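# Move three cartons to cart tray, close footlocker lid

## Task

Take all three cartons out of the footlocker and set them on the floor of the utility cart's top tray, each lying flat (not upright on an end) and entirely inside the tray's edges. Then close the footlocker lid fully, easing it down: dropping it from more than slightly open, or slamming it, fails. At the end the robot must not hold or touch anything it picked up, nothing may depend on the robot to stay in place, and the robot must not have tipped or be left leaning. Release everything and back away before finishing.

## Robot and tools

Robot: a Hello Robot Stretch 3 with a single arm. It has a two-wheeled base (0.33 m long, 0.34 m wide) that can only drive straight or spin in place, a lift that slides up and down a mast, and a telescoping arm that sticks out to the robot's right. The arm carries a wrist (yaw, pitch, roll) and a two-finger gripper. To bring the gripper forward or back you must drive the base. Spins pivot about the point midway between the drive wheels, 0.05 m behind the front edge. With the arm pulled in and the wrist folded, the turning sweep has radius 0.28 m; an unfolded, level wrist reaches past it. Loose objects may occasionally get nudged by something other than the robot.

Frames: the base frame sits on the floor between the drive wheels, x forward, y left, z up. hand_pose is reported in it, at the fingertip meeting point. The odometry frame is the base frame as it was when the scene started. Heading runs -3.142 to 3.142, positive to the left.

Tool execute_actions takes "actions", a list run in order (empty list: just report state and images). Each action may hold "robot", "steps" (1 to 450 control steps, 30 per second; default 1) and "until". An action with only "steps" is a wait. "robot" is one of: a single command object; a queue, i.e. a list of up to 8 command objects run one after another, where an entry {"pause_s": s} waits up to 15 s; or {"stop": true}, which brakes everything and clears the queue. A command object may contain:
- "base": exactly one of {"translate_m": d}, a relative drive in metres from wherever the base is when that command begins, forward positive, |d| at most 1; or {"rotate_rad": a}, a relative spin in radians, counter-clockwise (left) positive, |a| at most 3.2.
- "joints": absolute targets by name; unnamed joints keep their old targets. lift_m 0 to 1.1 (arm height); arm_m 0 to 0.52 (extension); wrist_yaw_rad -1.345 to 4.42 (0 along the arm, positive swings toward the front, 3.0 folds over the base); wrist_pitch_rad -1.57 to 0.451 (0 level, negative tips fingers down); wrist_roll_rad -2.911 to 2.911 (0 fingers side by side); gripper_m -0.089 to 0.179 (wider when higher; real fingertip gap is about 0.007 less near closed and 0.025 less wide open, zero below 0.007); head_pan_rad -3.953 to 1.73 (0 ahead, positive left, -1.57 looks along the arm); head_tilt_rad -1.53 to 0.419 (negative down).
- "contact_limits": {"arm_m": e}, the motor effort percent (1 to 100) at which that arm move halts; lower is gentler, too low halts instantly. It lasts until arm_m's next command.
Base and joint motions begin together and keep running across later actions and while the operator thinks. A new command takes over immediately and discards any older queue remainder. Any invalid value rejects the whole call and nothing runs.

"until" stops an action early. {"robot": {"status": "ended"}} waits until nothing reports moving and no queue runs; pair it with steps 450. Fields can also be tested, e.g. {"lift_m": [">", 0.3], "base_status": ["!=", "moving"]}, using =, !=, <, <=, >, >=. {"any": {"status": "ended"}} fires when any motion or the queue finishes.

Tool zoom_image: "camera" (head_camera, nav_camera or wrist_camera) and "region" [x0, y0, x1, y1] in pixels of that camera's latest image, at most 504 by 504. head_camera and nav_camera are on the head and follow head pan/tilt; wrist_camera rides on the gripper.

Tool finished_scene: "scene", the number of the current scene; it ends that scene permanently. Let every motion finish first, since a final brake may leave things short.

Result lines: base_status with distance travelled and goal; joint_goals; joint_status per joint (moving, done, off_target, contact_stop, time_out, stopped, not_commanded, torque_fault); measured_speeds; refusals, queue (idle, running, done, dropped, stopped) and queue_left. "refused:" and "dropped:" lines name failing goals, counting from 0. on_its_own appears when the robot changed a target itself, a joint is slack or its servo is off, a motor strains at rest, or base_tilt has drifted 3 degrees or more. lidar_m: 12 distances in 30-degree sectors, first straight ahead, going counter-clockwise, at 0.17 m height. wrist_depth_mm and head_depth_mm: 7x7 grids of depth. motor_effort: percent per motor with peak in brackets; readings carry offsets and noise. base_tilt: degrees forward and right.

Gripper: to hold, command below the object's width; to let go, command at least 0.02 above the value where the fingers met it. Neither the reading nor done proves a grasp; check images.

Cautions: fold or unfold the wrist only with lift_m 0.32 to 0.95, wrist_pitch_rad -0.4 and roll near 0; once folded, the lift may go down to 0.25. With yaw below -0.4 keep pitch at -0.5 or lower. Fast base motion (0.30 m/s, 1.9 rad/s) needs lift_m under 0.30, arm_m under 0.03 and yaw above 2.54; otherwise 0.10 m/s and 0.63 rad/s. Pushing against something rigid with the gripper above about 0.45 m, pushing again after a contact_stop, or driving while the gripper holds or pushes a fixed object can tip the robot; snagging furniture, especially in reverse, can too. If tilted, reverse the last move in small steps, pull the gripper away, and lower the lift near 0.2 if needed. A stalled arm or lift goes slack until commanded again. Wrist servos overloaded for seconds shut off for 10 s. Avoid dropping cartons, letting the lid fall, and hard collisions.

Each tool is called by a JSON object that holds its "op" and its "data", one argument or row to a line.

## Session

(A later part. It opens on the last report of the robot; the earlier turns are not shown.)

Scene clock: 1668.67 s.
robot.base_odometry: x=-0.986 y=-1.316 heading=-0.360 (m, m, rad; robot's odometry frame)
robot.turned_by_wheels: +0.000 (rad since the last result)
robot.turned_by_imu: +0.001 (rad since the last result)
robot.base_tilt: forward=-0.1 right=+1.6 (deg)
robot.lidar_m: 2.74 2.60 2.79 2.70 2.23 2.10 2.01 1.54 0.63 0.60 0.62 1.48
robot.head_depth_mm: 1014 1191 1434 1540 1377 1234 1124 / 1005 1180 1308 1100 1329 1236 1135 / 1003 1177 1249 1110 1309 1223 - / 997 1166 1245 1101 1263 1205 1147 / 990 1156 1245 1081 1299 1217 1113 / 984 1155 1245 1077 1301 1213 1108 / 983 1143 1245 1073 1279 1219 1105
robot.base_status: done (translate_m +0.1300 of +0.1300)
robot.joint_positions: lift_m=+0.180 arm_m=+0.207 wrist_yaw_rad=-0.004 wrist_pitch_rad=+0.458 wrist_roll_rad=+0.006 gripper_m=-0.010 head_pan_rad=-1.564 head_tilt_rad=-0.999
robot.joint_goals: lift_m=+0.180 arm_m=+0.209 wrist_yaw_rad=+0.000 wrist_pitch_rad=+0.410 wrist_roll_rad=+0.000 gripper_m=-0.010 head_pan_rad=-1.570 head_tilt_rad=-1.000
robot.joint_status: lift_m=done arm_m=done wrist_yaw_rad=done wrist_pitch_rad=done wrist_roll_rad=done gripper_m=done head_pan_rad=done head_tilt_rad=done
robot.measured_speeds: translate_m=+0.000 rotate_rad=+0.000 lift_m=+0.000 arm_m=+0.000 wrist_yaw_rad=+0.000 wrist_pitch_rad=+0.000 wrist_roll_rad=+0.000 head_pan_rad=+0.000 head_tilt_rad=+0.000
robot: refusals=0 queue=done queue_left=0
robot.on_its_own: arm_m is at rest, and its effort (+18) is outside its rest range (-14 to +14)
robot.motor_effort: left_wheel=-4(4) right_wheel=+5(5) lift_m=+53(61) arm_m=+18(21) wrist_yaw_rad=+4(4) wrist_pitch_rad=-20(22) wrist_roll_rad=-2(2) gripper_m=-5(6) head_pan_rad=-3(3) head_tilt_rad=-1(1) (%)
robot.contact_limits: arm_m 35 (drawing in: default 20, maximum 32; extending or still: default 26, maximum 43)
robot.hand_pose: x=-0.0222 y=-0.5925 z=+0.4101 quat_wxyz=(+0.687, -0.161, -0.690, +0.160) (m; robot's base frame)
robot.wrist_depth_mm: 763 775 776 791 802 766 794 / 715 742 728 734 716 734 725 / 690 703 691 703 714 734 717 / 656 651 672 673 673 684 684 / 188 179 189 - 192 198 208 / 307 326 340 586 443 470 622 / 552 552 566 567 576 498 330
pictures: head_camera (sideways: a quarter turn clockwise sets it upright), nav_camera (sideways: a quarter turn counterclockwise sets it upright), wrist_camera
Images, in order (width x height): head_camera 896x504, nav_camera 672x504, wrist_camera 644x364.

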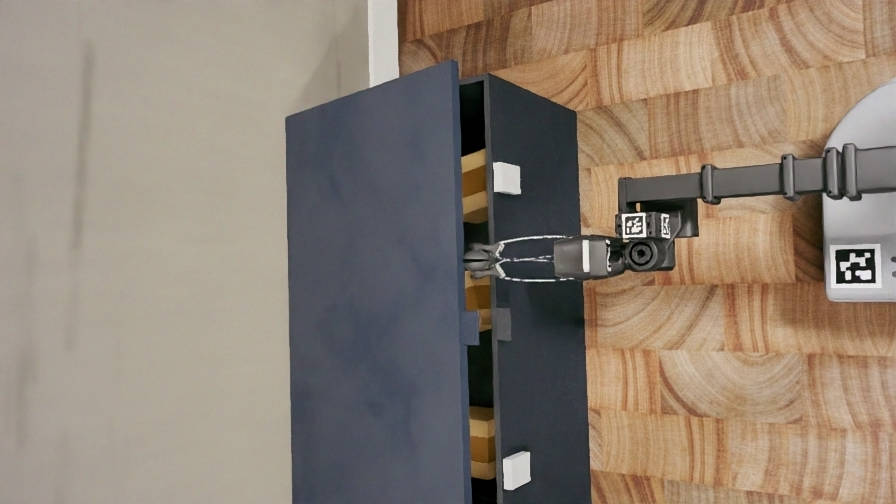

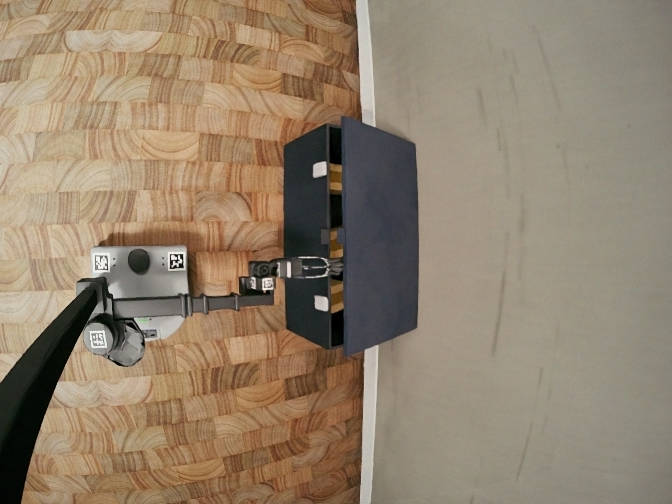

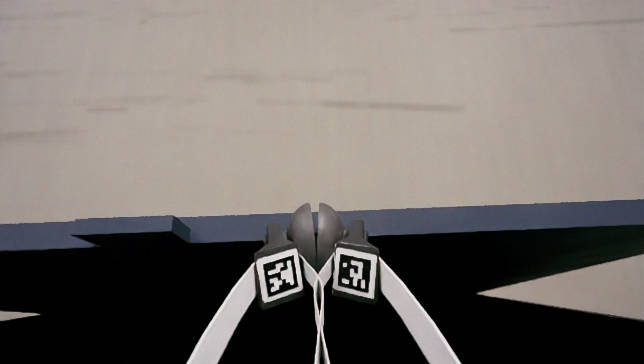

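{"op": "execute_actions", "data": {
  "actions": [
    {"robot":[{"joints":{"arm_m":0.214,"lift_m":0.196},"contact_limits":{"arm_m":35}},{"joints":{"arm_m":0.219,"lift_m":0.211},"contact_limits":{"arm_m":35}}],"steps":200,"until":{"robot":{"status":"ended"}}}
  ]
}}

Scene clock: 1679.97 s.
robot.base_odometry: x=-0.986 y=-1.316 heading=-0.360 (m, m, rad; robot's odometry frame)
robot.turned_by_wheels: +0.000 (rad since the last result)
robot.turned_by_imu: +0.001 (rad since the last result)
robot.base_tilt: forward=+0.0 right=+1.7 (deg)
robot.lidar_m: 2.74 2.60 2.79 2.69 2.24 2.09 2.01 1.54 0.63 0.60 0.62 1.47
robot.head_depth_mm: 1011 1187 1440 1551 1371 1242 1121 / 1006 1177 1306 1095 1328 1232 1132 / 999 1171 1247 1095 1290 1234 - / 993 1167 1244 1098 1206 1215 1142 / 991 1153 1244 1072 1300 1226 1113 / 987 1156 1236 1076 1291 1223 1107 / 980 1146 1243 1071 1276 1217 1109
robot.base_status: done (translate_m +0.1300 of +0.1300)
robot.joint_positions: lift_m=+0.210 arm_m=+0.219 wrist_yaw_rad=-0.002 wrist_pitch_rad=+0.356 wrist_roll_rad=+0.005 gripper_m=-0.010 head_pan_rad=-1.564 head_tilt_rad=-0.998
robot.joint_goals: lift_m=+0.211 arm_m=+0.219 wrist_yaw_rad=+0.000 wrist_pitch_rad=+0.410 wrist_roll_rad=+0.000 gripper_m=-0.010 head_pan_rad=-1.570 head_tilt_rad=-1.000
robot.joint_status: lift_m=done arm_m=done wrist_yaw_rad=done wrist_pitch_rad=done wrist_roll_rad=done gripper_m=done head_pan_rad=done head_tilt_rad=done
robot.measured_speeds: translate_m=+0.000 rotate_rad=+0.000 lift_m=+0.000 arm_m=+0.000 wrist_yaw_rad=+0.000 wrist_pitch_rad=+0.000 wrist_roll_rad=+0.000 head_pan_rad=+0.000 head_tilt_rad=+0.000
robot: refusals=0 queue=done queue_left=0
robot.motor_effort: left_wheel=-2(5) right_wheel=+0(7) lift_m=+58(59) arm_m=+4(22) wrist_yaw_rad=+2(4) wrist_pitch_rad=+22(23) wrist_roll_rad=-2(2) gripper_m=-5(7) head_pan_rad=-3(3) head_tilt_rad=-2(0) (%)
robot.contact_limits: arm_m 35 (drawing in: default 20, maximum 32; extending or still: default 26, maximum 43)
robot.hand_pose: x=-0.0219 y=-0.6121 z=+0.4159 quat_wxyz=(+0.695, -0.125, -0.697, +0.125) (m; robot's base frame)
robot.wrist_depth_mm: 674 661 668 690 685 704 710 / 654 668 657 655 690 689 706 / 646 633 644 642 658 656 673 / 610 169 176 176 178 180 184 / 206 212 221 - 254 274 295 / 532 565 567 574 582 534 621 / 553 561 566 584 575 494 327
pictures: head_camera (sideways: a quarter turn clockwise sets it upright), nav_camera (sideways: a quarter turn counterclockwise sets it upright), wrist_camera
Images, in order (width x height): head_camera 896x504, nav_camera 672x504, wrist_camera 644x364.

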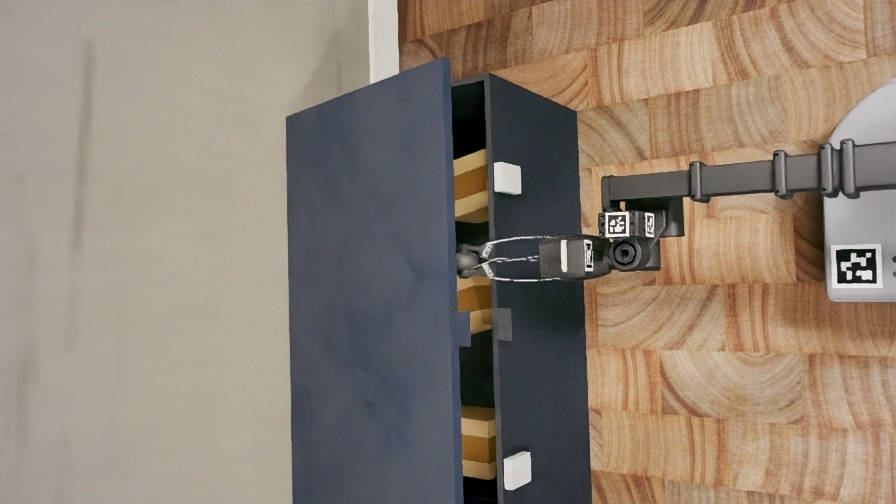

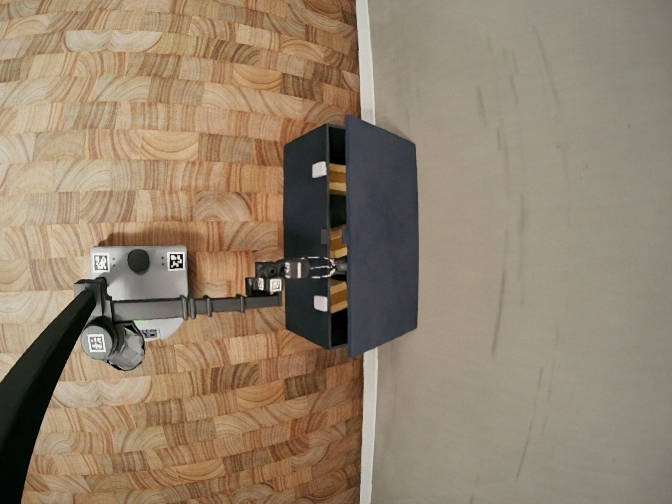

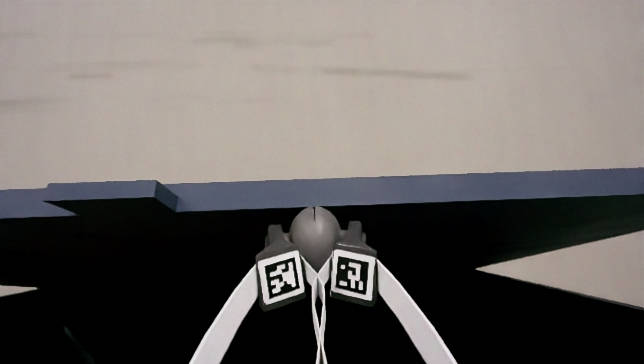

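{"op": "execute_actions", "data": {
  "actions": [
    {"robot":[{"joints":{"arm_m":0.255}},{"joints":{"lift_m":0.25,"wrist_pitch_rad":0.25}},{"joints":{"lift_m":0.29,"wrist_pitch_rad":0.08}},{"joints":{"lift_m":0.33,"wrist_pitch_rad":-0.08}},{"joints":{"lift_m":0.355,"wrist_pitch_rad":-0.22}}],"steps":300,"until":{"robot":{"status":"ended"}}}
  ]
}}

Scene clock: 1702.87 s.
robot.base_odometry: x=-0.986 y=-1.316 heading=-0.360 (m, m, rad; robot's odometry frame)
robot.turned_by_wheels: +0.000 (rad since the last result)
robot.turned_by_imu: +0.001 (rad since the last result)
robot.base_tilt: forward=+0.0 right=+1.6 (deg)
robot.lidar_m: 2.74 2.60 2.79 2.69 2.24 2.10 2.01 1.53 0.63 0.60 0.62 1.48
robot.head_depth_mm: 1011 1186 1448 1543 1376 1237 1122 / 1007 1173 1309 1097 1333 1230 1130 / 1002 1169 1246 1094 1273 1227 - / 994 1166 1245 1093 1296 1227 1147 / 987 1165 1242 1074 1299 1223 1111 / 985 1149 1244 1080 1295 1221 1104 / 978 1142 1242 1069 1276 1216 1106
robot.base_status: done (translate_m +0.1300 of +0.1300)
robot.joint_positions: lift_m=+0.249 arm_m=+0.255 wrist_yaw_rad=-0.002 wrist_pitch_rad=+0.163 wrist_roll_rad=+0.005 gripper_m=-0.010 head_pan_rad=-1.564 head_tilt_rad=-0.998
robot.joint_goals: lift_m=+0.250 arm_m=+0.255 wrist_yaw_rad=+0.000 wrist_pitch_rad=+0.250 wrist_roll_rad=+0.000 gripper_m=-0.010 head_pan_rad=-1.570 head_tilt_rad=-1.000
robot.joint_status: lift_m=done arm_m=done wrist_yaw_rad=done wrist_pitch_rad=off_target wrist_roll_rad=done gripper_m=done head_pan_rad=done head_tilt_rad=done
robot.measured_speeds: translate_m=+0.000 rotate_rad=+0.000 lift_m=+0.000 arm_m=+0.000 wrist_yaw_rad=+0.000 wrist_pitch_rad=+0.000 wrist_roll_rad=+0.000 head_pan_rad=+0.000 head_tilt_rad=+0.000
robot: refusals=0 queue=dropped queue_left=0
robot.on_its_own: wrist_pitch_rad is at rest, and its effort (+35) is outside its rest range (-20 to +32)
robot.motor_effort: left_wheel=-2(2) right_wheel=+0(0) lift_m=+60(62) arm_m=+3(6) wrist_yaw_rad=+2(2) wrist_pitch_rad=+35(36) wrist_roll_rad=-2(2) gripper_m=-5(6) head_pan_rad=-2(3) head_tilt_rad=-2(0) (%)
robot.hand_pose: x=-0.0218 y=-0.6565 z=+0.4060 quat_wxyz=(+0.703, -0.058, -0.706, +0.057) (m; robot's base frame)
robot.wrist_depth_mm: 545 549 563 574 567 586 594 / 552 564 579 584 584 589 597 / 564 555 560 578 576 593 585 / 114 122 123 124 125 127 128 / 402 515 562 - 566 517 593 / 540 546 565 - 568 484 327 / 546 550 548 561 573 490 328
pictures: head_camera (sideways: a quarter turn clockwise sets it upright), nav_camera (sideways: a quarter turn counterclockwise sets it upright), wrist_camera
dropped: robot: command 1 of its queue: wrist_pitch_rad: off_target
Images, in order (width x height): head_camera 896x504, nav_camera 672x504, wrist_camera 644x364.

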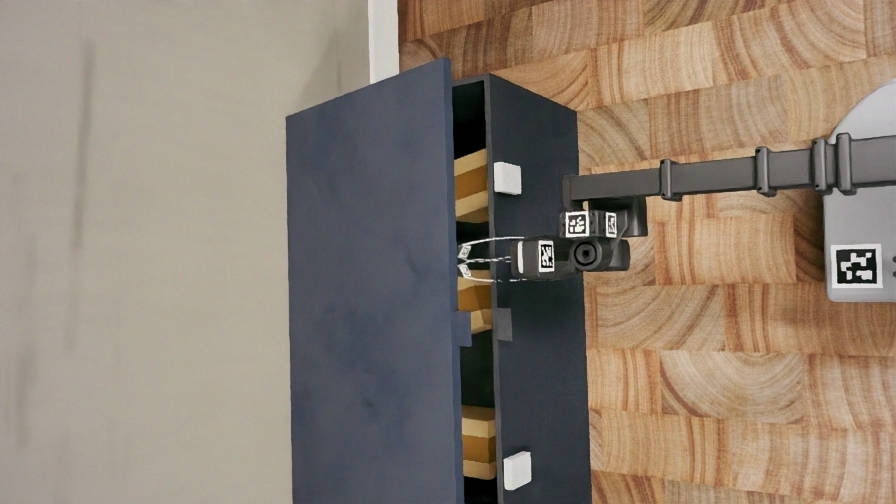

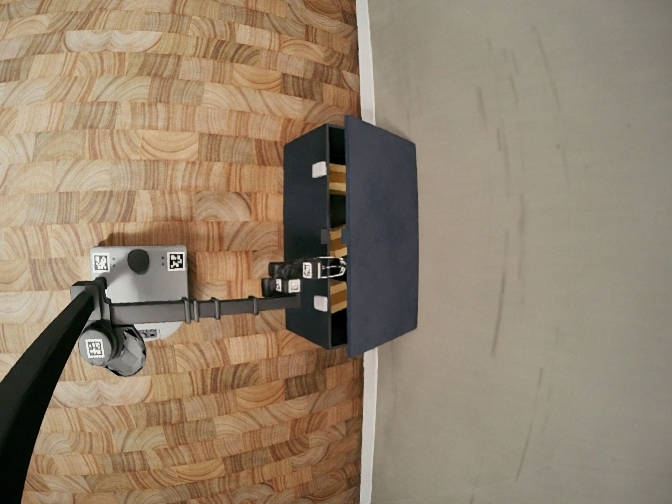

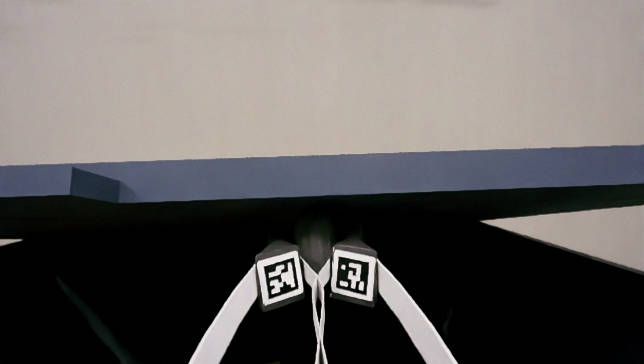

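{"op": "execute_actions", "data": {
  "actions": [
    {"robot":{"joints":{"lift_m":0.29,"wrist_pitch_rad":0.08}},"steps":60,"until":{"robot":{"status":"ended"}}},
    {"robot":{"joints":{"lift_m":0.32,"wrist_pitch_rad":-0.06}},"steps":60,"until":{"robot":{"status":"ended"}}},
    {"robot":{"joints":{"lift_m":0.34,"wrist_pitch_rad":-0.20,"arm_m":0.25}},"steps":60,"until":{"robot":{"status":"ended"}}}
  ]
}}

Scene clock: 1721.77 s.
robot.base_odometry: x=-0.986 y=-1.316 heading=-0.360 (m, m, rad; robot's odometry frame)
robot.turned_by_wheels: +0.000 (rad since the last result)
robot.turned_by_imu: +0.001 (rad since the last result)
robot.base_tilt: forward=+0.0 right=+1.7 (deg)
robot.lidar_m: 2.74 2.61 2.78 2.70 2.23 2.10 2.01 1.54 0.63 0.60 0.62 1.48
robot.head_depth_mm: 1011 1191 1435 1548 1378 1229 1122 / 1008 1185 1306 1116 1329 1232 1138 / 998 1173 1256 1089 1282 1226 - / 996 1162 1251 1091 1302 1228 1145 / 989 1159 1248 1073 1298 1229 1112 / 984 1157 1244 1079 1289 1220 1109 / 976 1144 1246 1070 1273 1220 1103
robot.base_status: done (translate_m +0.1300 of +0.1300)
robot.joint_positions: lift_m=+0.339 arm_m=+0.250 wrist_yaw_rad=-0.001 wrist_pitch_rad=-0.269 wrist_roll_rad=+0.005 gripper_m=-0.010 head_pan_rad=-1.564 head_tilt_rad=-0.998
robot.joint_goals: lift_m=+0.340 arm_m=+0.250 wrist_yaw_rad=+0.000 wrist_pitch_rad=-0.200 wrist_roll_rad=+0.000 gripper_m=-0.010 head_pan_rad=-1.570 head_tilt_rad=-1.000
robot.joint_status: lift_m=done arm_m=done wrist_yaw_rad=done wrist_pitch_rad=off_target wrist_roll_rad=done gripper_m=done head_pan_rad=done head_tilt_rad=done
robot.measured_speeds: translate_m=+0.000 rotate_rad=+0.000 lift_m=+0.000 arm_m=+0.000 wrist_yaw_rad=+0.000 wrist_pitch_rad=+0.000 wrist_roll_rad=+0.000 head_pan_rad=+0.000 head_tilt_rad=+0.000
robot: refusals=0 queue=dropped queue_left=0
robot.motor_effort: left_wheel=-2(2) right_wheel=+0(0) lift_m=+59(62) arm_m=-4(7) wrist_yaw_rad=+1(1) wrist_pitch_rad=+28(36) wrist_roll_rad=-2(2) gripper_m=-6(6) head_pan_rad=-3(3) head_tilt_rad=-1(1) (%)
robot.hand_pose: x=-0.0218 y=-0.6360 z=+0.3866 quat_wxyz=(+0.699, +0.094, -0.702, -0.096) (m; robot's base frame)
robot.wrist_depth_mm: 484 506 499 504 525 518 526 / 514 534 532 548 558 570 577 / 356 334 317 301 289 276 266 / 162 159 155 152 148 144 142 / 122 127 130 131 671 426 296 / 459 526 622 - 462 491 327 / 406 451 400 170 168 167 167
pictures: head_camera (sideways: a quarter turn clockwise sets it upright), nav_camera (sideways: a quarter turn counterclockwise sets it upright), wrist_camera
replaced: robot.wrist_pitch_rad: its motion had ended off_target
replaced: robot.wrist_pitch_rad: its motion had ended off_target
Images, in order (width x height): head_camera 896x504, nav_camera 672x504, wrist_camera 644x364.

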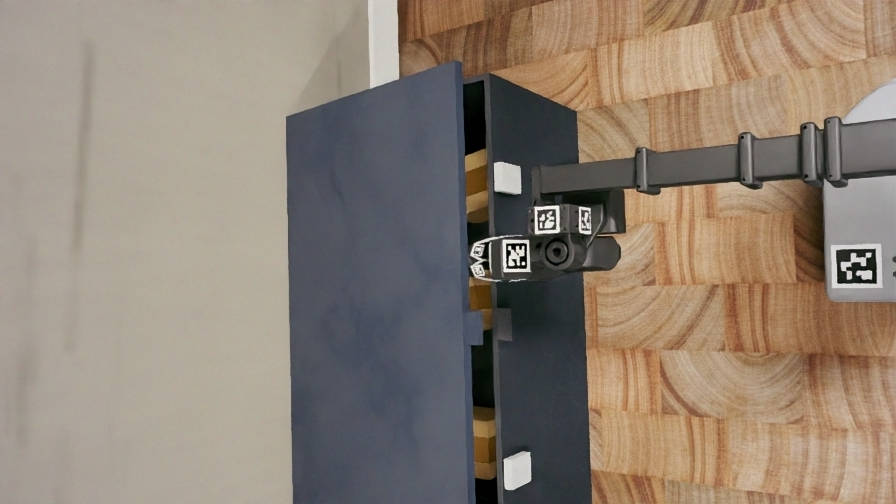

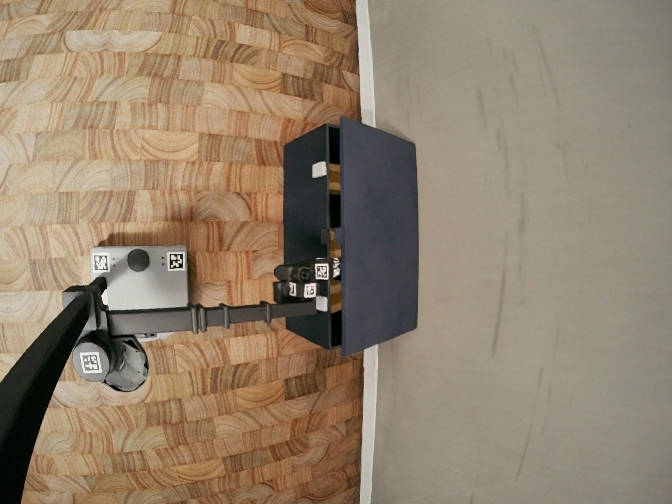

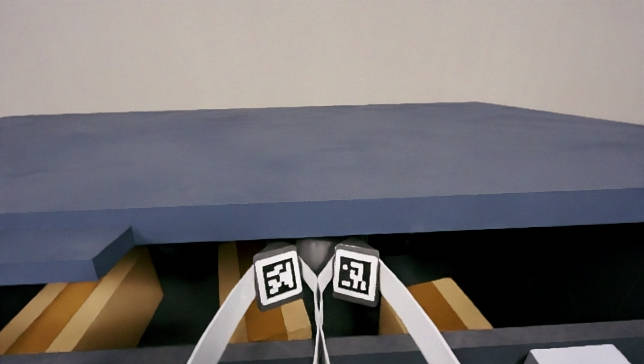

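{"op": "execute_actions", "data": {
  "actions": [
    {"robot":{"joints":{"arm_m":0.292}},"steps":60,"until":{"robot":{"status":"ended"}}},
    {"robot":{"joints":{"wrist_pitch_rad":-0.46}},"steps":60,"until":{"robot":{"status":"ended"}}}
  ]
}}

Scene clock: 1736.00 s.
robot.base_odometry: x=-0.986 y=-1.316 heading=-0.360 (m, m, rad; robot's odometry frame)
robot.turned_by_wheels: +0.000 (rad since the last result)
robot.turned_by_imu: +0.001 (rad since the last result)
robot.base_tilt: forward=-0.1 right=+1.6 (deg)
robot.lidar_m: 2.74 2.60 2.79 2.70 2.24 2.10 2.01 1.54 0.63 0.60 0.62 1.47
robot.head_depth_mm: 1013 1188 1437 1546 1374 1235 1124 / 1003 1183 1313 1126 1328 1234 1132 / 997 1172 1273 1112 1316 1236 - / 993 1164 1265 1110 1325 1227 1146 / 987 1159 1261 1084 1298 1227 1114 / 985 1152 1265 1081 1287 1212 1114 / 982 1142 1263 1083 1279 1217 1109
robot.base_status: done (translate_m +0.1300 of +0.1300)
robot.joint_positions: lift_m=+0.339 arm_m=+0.292 wrist_yaw_rad=-0.001 wrist_pitch_rad=-0.504 wrist_roll_rad=+0.001 gripper_m=-0.010 head_pan_rad=-1.564 head_tilt_rad=-0.998
robot.joint_goals: lift_m=+0.340 arm_m=+0.292 wrist_yaw_rad=+0.000 wrist_pitch_rad=-0.460 wrist_roll_rad=+0.000 gripper_m=-0.010 head_pan_rad=-1.570 head_tilt_rad=-1.000
robot.joint_status: lift_m=done arm_m=done wrist_yaw_rad=done wrist_pitch_rad=done wrist_roll_rad=done gripper_m=done head_pan_rad=done head_tilt_rad=done
robot.measured_speeds: translate_m=+0.000 rotate_rad=+0.000 lift_m=+0.000 arm_m=+0.000 wrist_yaw_rad=+0.000 wrist_pitch_rad=+0.000 wrist_roll_rad=+0.000 head_pan_rad=+0.000 head_tilt_rad=+0.000
robot: refusals=0 queue=done queue_left=0
robot.motor_effort: left_wheel=-2(1) right_wheel=+0(0) lift_m=+57(59) arm_m=+3(8) wrist_yaw_rad=+1(2) wrist_pitch_rad=+18(37) wrist_roll_rad=+0(2) gripper_m=-6(7) head_pan_rad=-3(3) head_tilt_rad=-1(1) (%)
robot.hand_pose: x=-0.0218 y=-0.6494 z=+0.3333 quat_wxyz=(+0.685, +0.176, -0.685, -0.177) (m; robot's base frame)
robot.wrist_depth_mm: 389 388 384 381 375 379 503 / 239 238 236 236 234 235 233 / 173 172 171 171 170 169 170 / 135 135 134 134 133 133 133 / 111 111 110 110 110 110 111 / 102 108 110 111 114 137 137 / 118 130 136 140 144 150 135
pictures: head_camera (sideways: a quarter turn clockwise sets it upright), nav_camera (sideways: a quarter turn counterclockwise sets it upright), wrist_camera
Images, in order (width x height): head_camera 896x504, nav_camera 672x504, wrist_camera 644x364.

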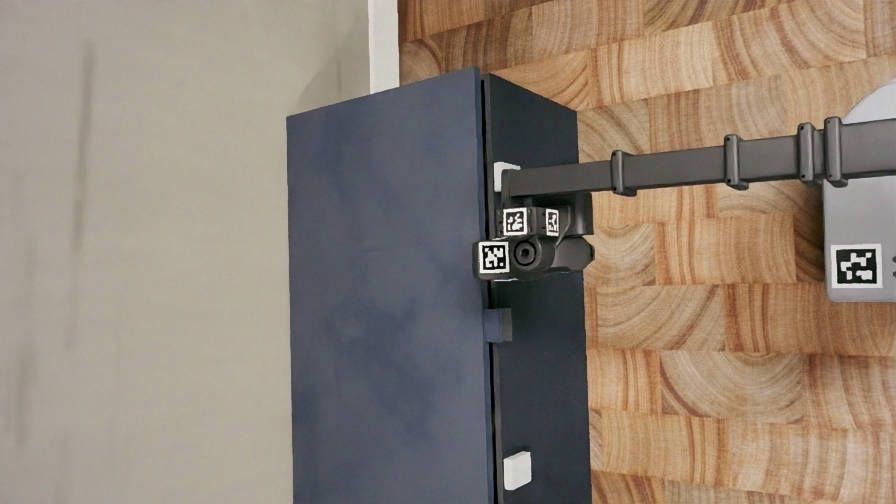

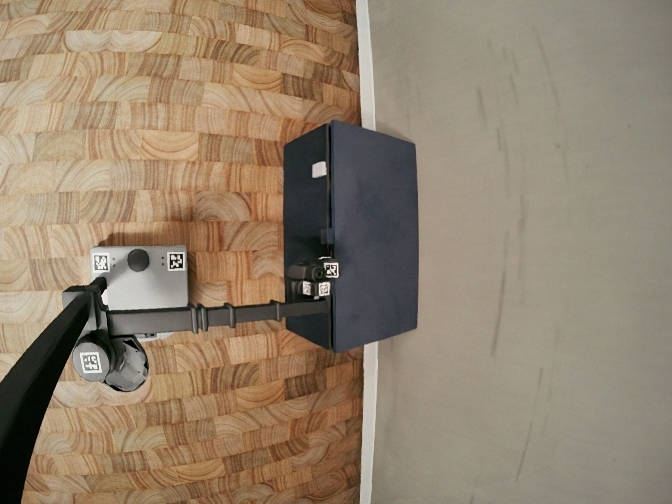

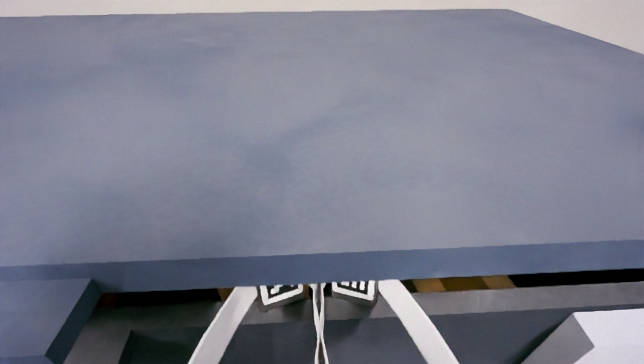

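{"op": "execute_actions", "data": {
  "actions": [
    {"robot":{"joints":{"arm_m":0.255,"wrist_pitch_rad":-0.53},"contact_limits":{"arm_m":28}},"steps":60,"until":{"robot":{"status":"ended"}}}
  ]
}}

Scene clock: 1743.73 s.
robot.base_odometry: x=-0.986 y=-1.316 heading=-0.360 (m, m, rad; robot's odometry frame)
robot.turned_by_wheels: +0.000 (rad since the last result)
robot.turned_by_imu: +0.001 (rad since the last result)
robot.base_tilt: forward=-0.1 right=+1.7 (deg)
robot.lidar_m: 2.74 2.60 2.79 2.70 2.23 2.10 2.01 1.54 0.61 0.59 0.61 1.47
robot.head_depth_mm: 1004 1190 1433 1549 1378 1230 1123 / 1003 1180 1308 1093 1318 1232 1130 / 1001 1176 1272 1086 1247 1233 - / 997 1167 1268 1083 1305 1229 1145 / 985 1156 1261 1083 1282 1226 1110 / 982 1152 1262 1078 1261 1220 1108 / 981 1142 1252 1097 1252 1220 1109
robot.base_status: done (translate_m +0.1300 of +0.1300)
robot.joint_positions: lift_m=+0.340 arm_m=+0.256 wrist_yaw_rad=+0.000 wrist_pitch_rad=-0.473 wrist_roll_rad=+0.001 gripper_m=-0.010 head_pan_rad=-1.564 head_tilt_rad=-0.998
robot.joint_goals: lift_m=+0.340 arm_m=+0.255 wrist_yaw_rad=+0.000 wrist_pitch_rad=-0.530 wrist_roll_rad=+0.000 gripper_m=-0.010 head_pan_rad=-1.570 head_tilt_rad=-1.000
robot.joint_status: lift_m=done arm_m=done wrist_yaw_rad=done wrist_pitch_rad=off_target wrist_roll_rad=done gripper_m=done head_pan_rad=done head_tilt_rad=done
robot.measured_speeds: translate_m=+0.000 rotate_rad=+0.000 lift_m=+0.000 arm_m=+0.000 wrist_yaw_rad=+0.000 wrist_pitch_rad=+0.000 wrist_roll_rad=+0.000 head_pan_rad=+0.000 head_tilt_rad=+0.000
robot: refusals=0 queue=dropped queue_left=0
robot.on_its_own: wrist_pitch_rad is at rest, and its effort (-23) is outside its rest range (-20 to +32)
robot.motor_effort: left_wheel=+1(0) right_wheel=-3(4) lift_m=+51(57) arm_m=-8(10) wrist_yaw_rad=+1(1) wrist_pitch_rad=-23(27) wrist_roll_rad=+0(0) gripper_m=-7(7) head_pan_rad=-2(3) head_tilt_rad=-1(1) (%)
robot.contact_limits: arm_m 28 (drawing in: default 20, maximum 32; extending or still: default 26, maximum 43)
robot.hand_pose: x=-0.0216 y=-0.6180 z=+0.3401 quat_wxyz=(+0.687, +0.166, -0.687, -0.166) (m; robot's base frame)
robot.wrist_depth_mm: 478 482 490 487 489 510 536 / 275 273 268 267 266 262 261 / 187 186 185 185 183 181 181 / 141 141 140 140 140 139 138 / 119 120 123 123 124 127 129 / 104 147 150 150 154 154 151 / 131 138 168 171 175 171 153
pictures: head_camera (sideways: a quarter turn clockwise sets it upright), nav_camera (sideways: a quarter turn counterclockwise sets it upright), wrist_camera
Images, in order (width x height): head_camera 896x504, nav_camera 672x504, wrist_camera 644x364.

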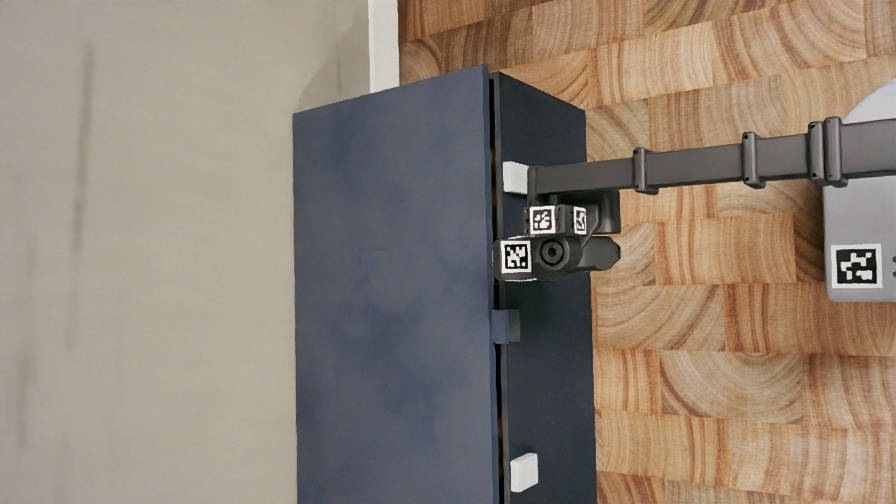

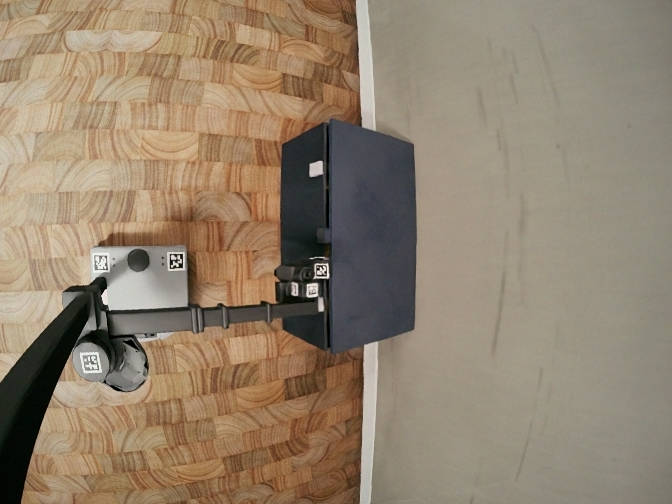

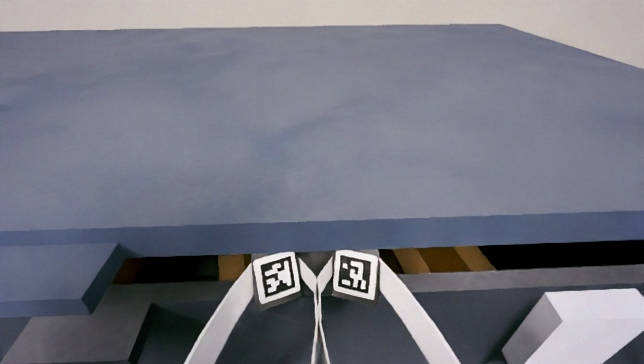

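{"op": "execute_actions", "data": {
  "actions": [
    {"robot":{"joints":{"arm_m":0.225,"wrist_pitch_rad":-0.56},"contact_limits":{"arm_m":28}},"steps":60,"until":{"robot":{"status":"ended"}}}
  ]
}}

Scene clock: 1795.87 s.
robot.base_odometry: x=-0.986 y=-1.316 heading=-0.360 (m, m, rad; robot's odometry frame)
robot.turned_by_wheels: +0.000 (rad since the last result)
robot.turned_by_imu: +0.001 (rad since the last result)
robot.base_tilt: forward=+0.0 right=+1.7 (deg)
robot.lidar_m: 2.74 2.60 2.79 2.69 2.23 2.09 2.01 1.54 0.58 0.56 0.58 1.47
robot.head_depth_mm: 1012 1183 1436 1546 1371 1236 1121 / 1004 1181 1312 1096 1295 1227 1128 / 1003 1175 1279 1094 1110 1221 - / 996 1164 1272 1090 1158 1226 1146 / 989 1156 1271 1081 1211 1225 1107 / 988 1153 1261 1081 1199 1225 1113 / 980 1147 1262 1073 1193 1222 1108
robot.base_status: done (translate_m +0.1300 of +0.1300)
robot.joint_positions: lift_m=+0.340 arm_m=+0.226 wrist_yaw_rad=+0.000 wrist_pitch_rad=-0.477 wrist_roll_rad=+0.001 gripper_m=-0.010 head_pan_rad=-1.564 head_tilt_rad=-0.998
robot.joint_goals: lift_m=+0.340 arm_m=+0.225 wrist_yaw_rad=+0.000 wrist_pitch_rad=-0.560 wrist_roll_rad=+0.000 gripper_m=-0.010 head_pan_rad=-1.570 head_tilt_rad=-1.000
robot.joint_status: lift_m=done arm_m=done wrist_yaw_rad=done wrist_pitch_rad=off_target wrist_roll_rad=done gripper_m=done head_pan_rad=done head_tilt_rad=done
robot.measured_speeds: translate_m=+0.000 rotate_rad=+0.000 lift_m=+0.000 arm_m=+0.000 wrist_yaw_rad=+0.000 wrist_pitch_rad=+0.000 wrist_roll_rad=+0.000 head_pan_rad=+0.000 head_tilt_rad=+0.000
robot: refusals=0 queue=dropped queue_left=0
robot.on_its_own: wrist_pitch_rad is at rest, and its effort (-34) is outside its rest range (-20 to +32)
robot.motor_effort: left_wheel=+0(0) right_wheel=-4(4) lift_m=+50(51) arm_m=-9(8) wrist_yaw_rad=-1(0) wrist_pitch_rad=-34(35) wrist_roll_rad=+0(0) gripper_m=-7(7) head_pan_rad=-3(3) head_tilt_rad=+0(0) (%)
robot.contact_limits: arm_m 28 (drawing in: default 20, maximum 32; extending or still: default 26, maximum 43)
robot.hand_pose: x=-0.0215 y=-0.5874 z=+0.3392 quat_wxyz=(+0.687, +0.167, -0.687, -0.168) (m; robot's base frame)
robot.wrist_depth_mm: 508 514 486 480 477 476 572 / 273 268 267 263 265 263 261 / 186 184 184 185 183 182 182 / 141 141 140 139 139 139 138 / 119 120 122 123 123 125 126 / 105 147 151 152 153 153 151 / 131 138 169 171 172 169 148
pictures: head_camera (sideways: a quarter turn clockwise sets it upright), nav_camera (sideways: a quarter turn counterclockwise sets it upright), wrist_camera
Images, in order (width x height): head_camera 896x504, nav_camera 672x504, wrist_camera 644x364.

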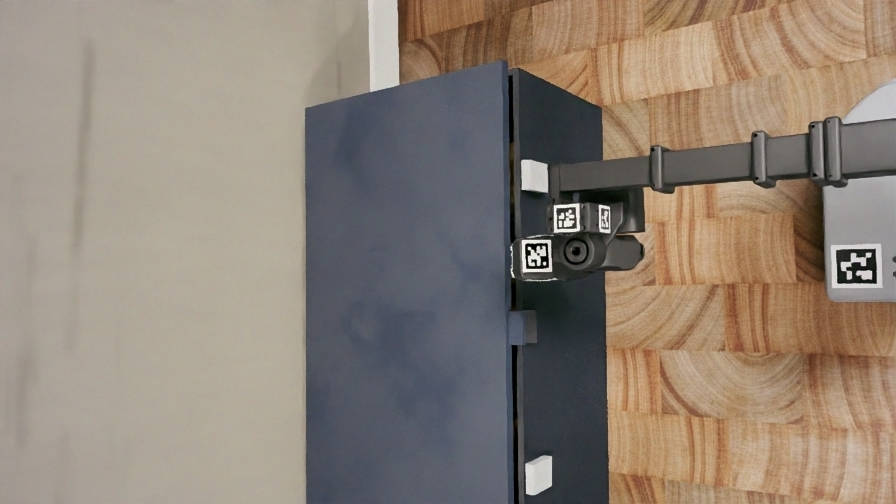

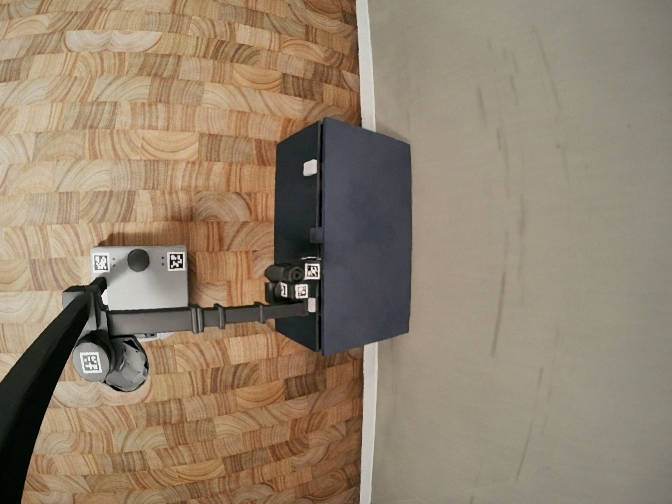

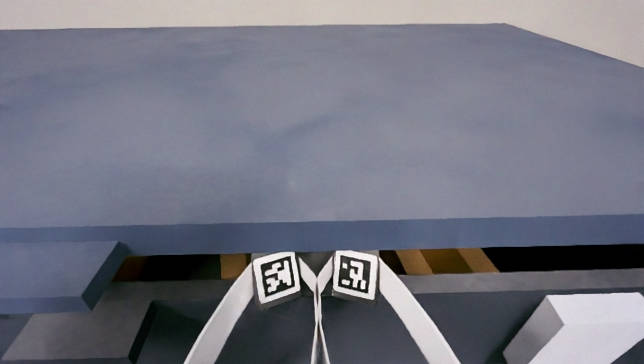

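{"op": "execute_actions", "data": {
  "actions": [
    {"robot":{"joints":{"arm_m":0.19},"contact_limits":{"arm_m":28}},"steps":60,"until":{"robot":{"status":"ended"}}},
    {"robot":{"joints":{"arm_m":0.215,"wrist_pitch_rad":-0.46}},"steps":60,"until":{"robot":{"status":"ended"}}},
    {"robot":{"joints":{"wrist_pitch_rad":-0.2}},"steps":60,"until":{"robot":{"status":"ended"}}},
    {"robot":{"joints":{"wrist_pitch_rad":0.08,"arm_m":0.23}},"steps":60,"until":{"robot":{"status":"ended"}}},
    {"robot":{"joints":{"lift_m":0.39,"arm_m":0.27,"head_tilt_rad":-0.8}},"steps":60,"until":{"robot":{"status":"ended"}}}
  ]
}}

Scene clock: 1815.67 s.
robot.base_odometry: x=-0.986 y=-1.316 heading=-0.360 (m, m, rad; robot's odometry frame)
robot.turned_by_wheels: +0.000 (rad since the last result)
robot.turned_by_imu: +0.002 (rad since the last result)
robot.base_tilt: forward=-0.1 right=+1.7 (deg)
robot.lidar_m: 2.74 2.61 2.79 2.70 2.23 2.10 2.01 1.54 0.54 0.52 0.54 1.48
robot.head_depth_mm: 931 1057 1219 1434 1514 1313 1172 / 927 1052 1211 1336 1196 1116 1176 / 926 1045 1205 1320 1441 - 1167 / 920 1043 1194 1306 1422 1111 1166 / 916 1036 1186 1291 1333 1106 1165 / 912 1022 1179 1289 1367 1146 1166 / 905 1026 1167 1273 1327 1141 1168
robot.base_status: done (translate_m +0.1300 of +0.1300)
robot.joint_positions: lift_m=+0.389 arm_m=+0.269 wrist_yaw_rad=-0.001 wrist_pitch_rad=+0.023 wrist_roll_rad=+0.006 gripper_m=-0.010 head_pan_rad=-1.564 head_tilt_rad=-0.804
robot.joint_goals: lift_m=+0.390 arm_m=+0.270 wrist_yaw_rad=+0.000 wrist_pitch_rad=+0.080 wrist_roll_rad=+0.000 gripper_m=-0.010 head_pan_rad=-1.570 head_tilt_rad=-0.800
robot.joint_status: lift_m=done arm_m=done wrist_yaw_rad=done wrist_pitch_rad=off_target wrist_roll_rad=done gripper_m=done head_pan_rad=done head_tilt_rad=done
robot.measured_speeds: translate_m=+0.000 rotate_rad=+0.000 lift_m=+0.000 arm_m=+0.000 wrist_yaw_rad=+0.000 wrist_pitch_rad=+0.000 wrist_roll_rad=+0.000 head_pan_rad=+0.000 head_tilt_rad=+0.000
robot: refusals=0 queue=done queue_left=0
robot.motor_effort: left_wheel=-1(1) right_wheel=+1(5) lift_m=+55(57) arm_m=+5(14) wrist_yaw_rad=+1(1) wrist_pitch_rad=+23(43) wrist_roll_rad=-2(2) gripper_m=-5(7) head_pan_rad=-3(3) head_tilt_rad=+1(18) (%)
robot.hand_pose: x=-0.0217 y=-0.6711 z=+0.5101 quat_wxyz=(+0.705, -0.008, -0.709, +0.008) (m; robot's base frame)
robot.wrist_depth_mm: 507 502 503 511 527 84 83 / - 81 80 81 81 80 80 / 96 97 98 100 101 103 104 / 132 134 137 139 143 145 148 / 213 217 222 - 238 248 257 / 495 492 498 490 491 500 629 / 501 503 502 501 503 508 397
pictures: head_camera (sideways: a quarter turn clockwise sets it upright), nav_camera (sideways: a quarter turn counterclockwise sets it upright), wrist_camera
replaced: robot.wrist_pitch_rad: its motion had ended off_target
replaced: robot.wrist_pitch_rad: its motion had ended off_target
Images, in order (width x height): head_camera 896x504, nav_camera 672x504, wrist_camera 644x364.

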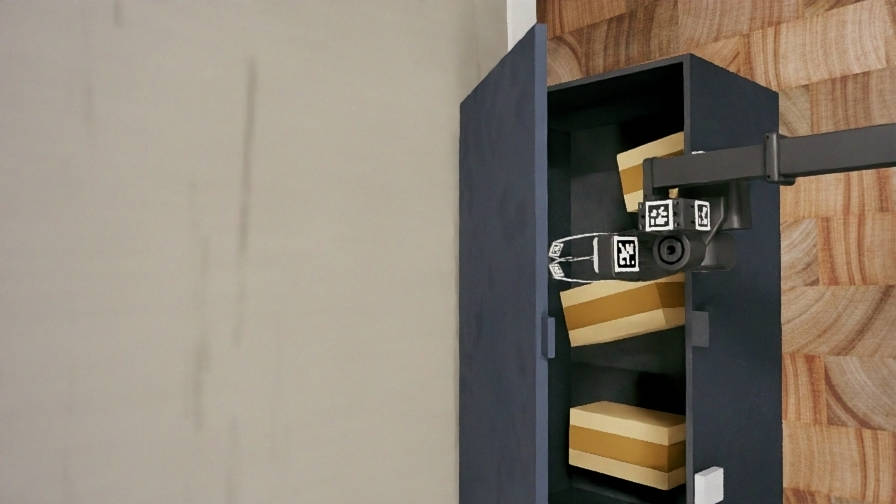

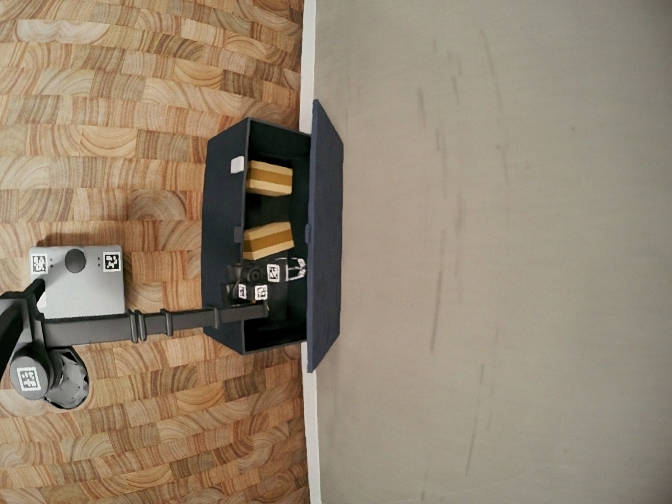

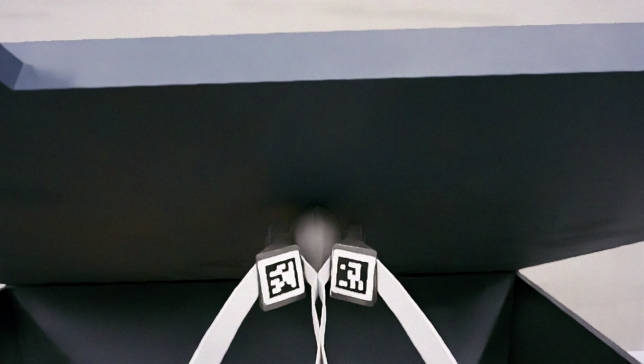

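{"op": "execute_actions", "data": {
  "actions": [
    {"robot":{"joints":{"lift_m":0.45,"arm_m":0.35,"wrist_pitch_rad":0.1}},"steps":90,"until":{"robot":{"status":"ended"}}},
    {"robot":[{"base":{"rotate_rad":-0.22}},{"base":{"translate_m":0.30}}],"steps":300,"until":{"robot":{"status":"ended"}}}
  ]
}}

Scene clock: 1839.80 s.
robot.base_odometry: x=-0.735 y=-1.480 heading=-0.580 (m, m, rad; robot's odometry frame)
robot.turned_by_wheels: -0.220 (rad since the last result)
robot.turned_by_imu: -0.213 (rad since the last result)
robot.base_tilt: forward=-0.1 right=+1.6 (deg)
robot.lidar_m: 2.07 2.46 2.38 2.76 2.20 2.32 2.30 1.92 0.52 0.46 0.46 1.16
robot.head_depth_mm: 964 1102 1289 1340 1300 1179 1172 / 939 1068 1245 1267 1482 1151 1191 / 913 1033 1195 1293 1440 1077 1155 / 888 1005 1154 1197 1376 1229 1147 / 865 976 1118 1189 1395 1276 1124 / 844 949 1082 1158 1308 1221 1101 / 829 923 1047 1103 1284 1180 1120
robot.base_status: done (translate_m +0.3000 of +0.3000)
robot.joint_positions: lift_m=+0.450 arm_m=+0.350 wrist_yaw_rad=-0.022 wrist_pitch_rad=+0.052 wrist_roll_rad=+0.003 gripper_m=-0.010 head_pan_rad=-1.564 head_tilt_rad=-0.803
robot.joint_goals: lift_m=+0.450 arm_m=+0.350 wrist_yaw_rad=+0.000 wrist_pitch_rad=+0.100 wrist_roll_rad=+0.000 gripper_m=-0.010 head_pan_rad=-1.570 head_tilt_rad=-0.800
robot.joint_status: lift_m=done arm_m=done wrist_yaw_rad=done wrist_pitch_rad=done wrist_roll_rad=done gripper_m=done head_pan_rad=done head_tilt_rad=done
robot.measured_speeds: translate_m=+0.000 rotate_rad=+0.000 lift_m=+0.000 arm_m=+0.000 wrist_yaw_rad=+0.000 wrist_pitch_rad=+0.000 wrist_roll_rad=+0.000 head_pan_rad=+0.000 head_tilt_rad=+0.000
robot: refusals=0 queue=done queue_left=0
robot.on_its_own: wrist_yaw_rad is at rest, and its effort (+24) is outside its rest range (-12 to +12)
robot.motor_effort: left_wheel=-4(11) right_wheel=+8(21) lift_m=+54(58) arm_m=+4(5) wrist_yaw_rad=+24(26) wrist_pitch_rad=+19(29) wrist_roll_rad=-1(2) gripper_m=-7(8) head_pan_rad=-3(3) head_tilt_rad=+2(1) (%)
robot.hand_pose: x=-0.0271 y=-0.7516 z=+0.5776 quat_wxyz=(+0.706, -0.026, -0.707, +0.011) (m; robot's base frame)
robot.wrist_depth_mm: 98 101 107 114 121 129 137 / 107 111 118 127 135 146 158 / 118 124 133 142 154 167 185 / 133 140 151 164 181 198 222 / 150 161 175 - 213 243 279 / 175 188 202 - 272 315 376 / 207 228 257 299 353 436 475
pictures: head_camera (sideways: a quarter turn clockwise sets it upright), nav_camera (sideways: a quarter turn counterclockwise sets it upright), wrist_camera
Images, in order (width x height): head_camera 896x504, nav_camera 672x504, wrist_camera 644x364.

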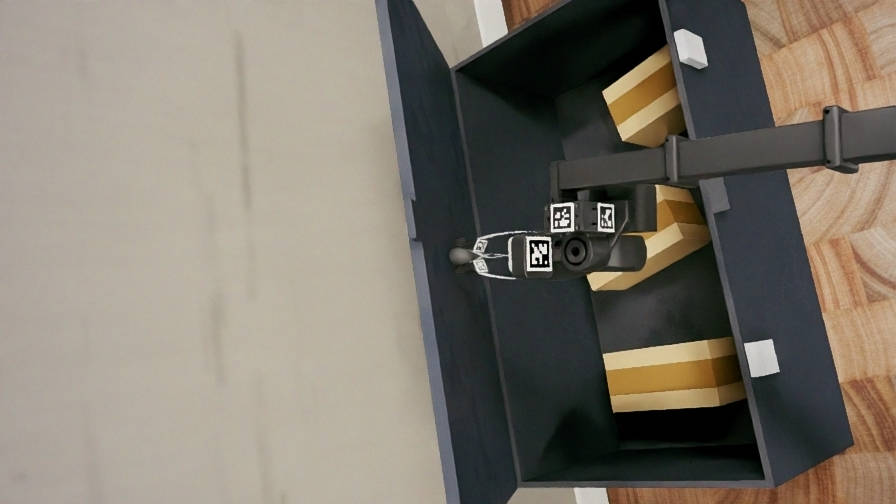

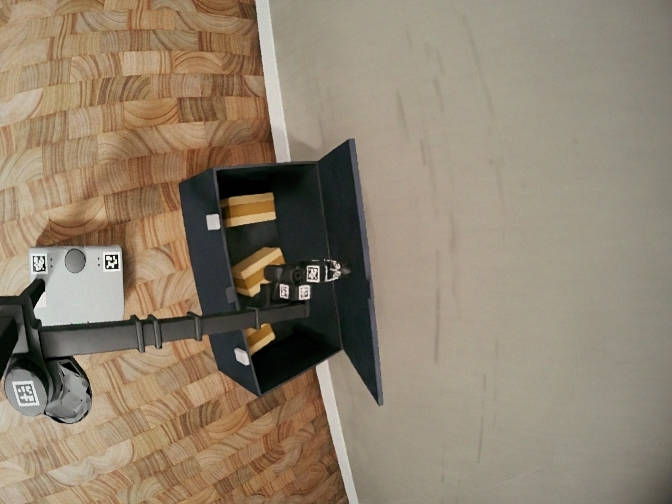

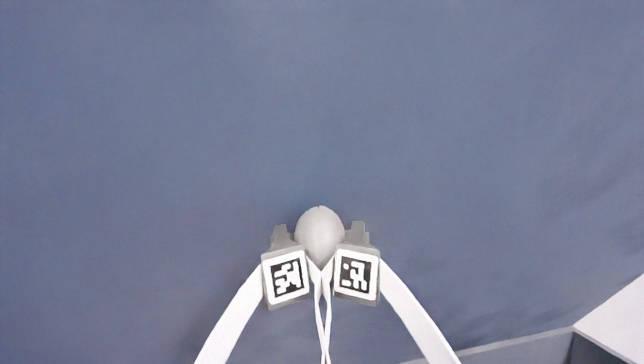

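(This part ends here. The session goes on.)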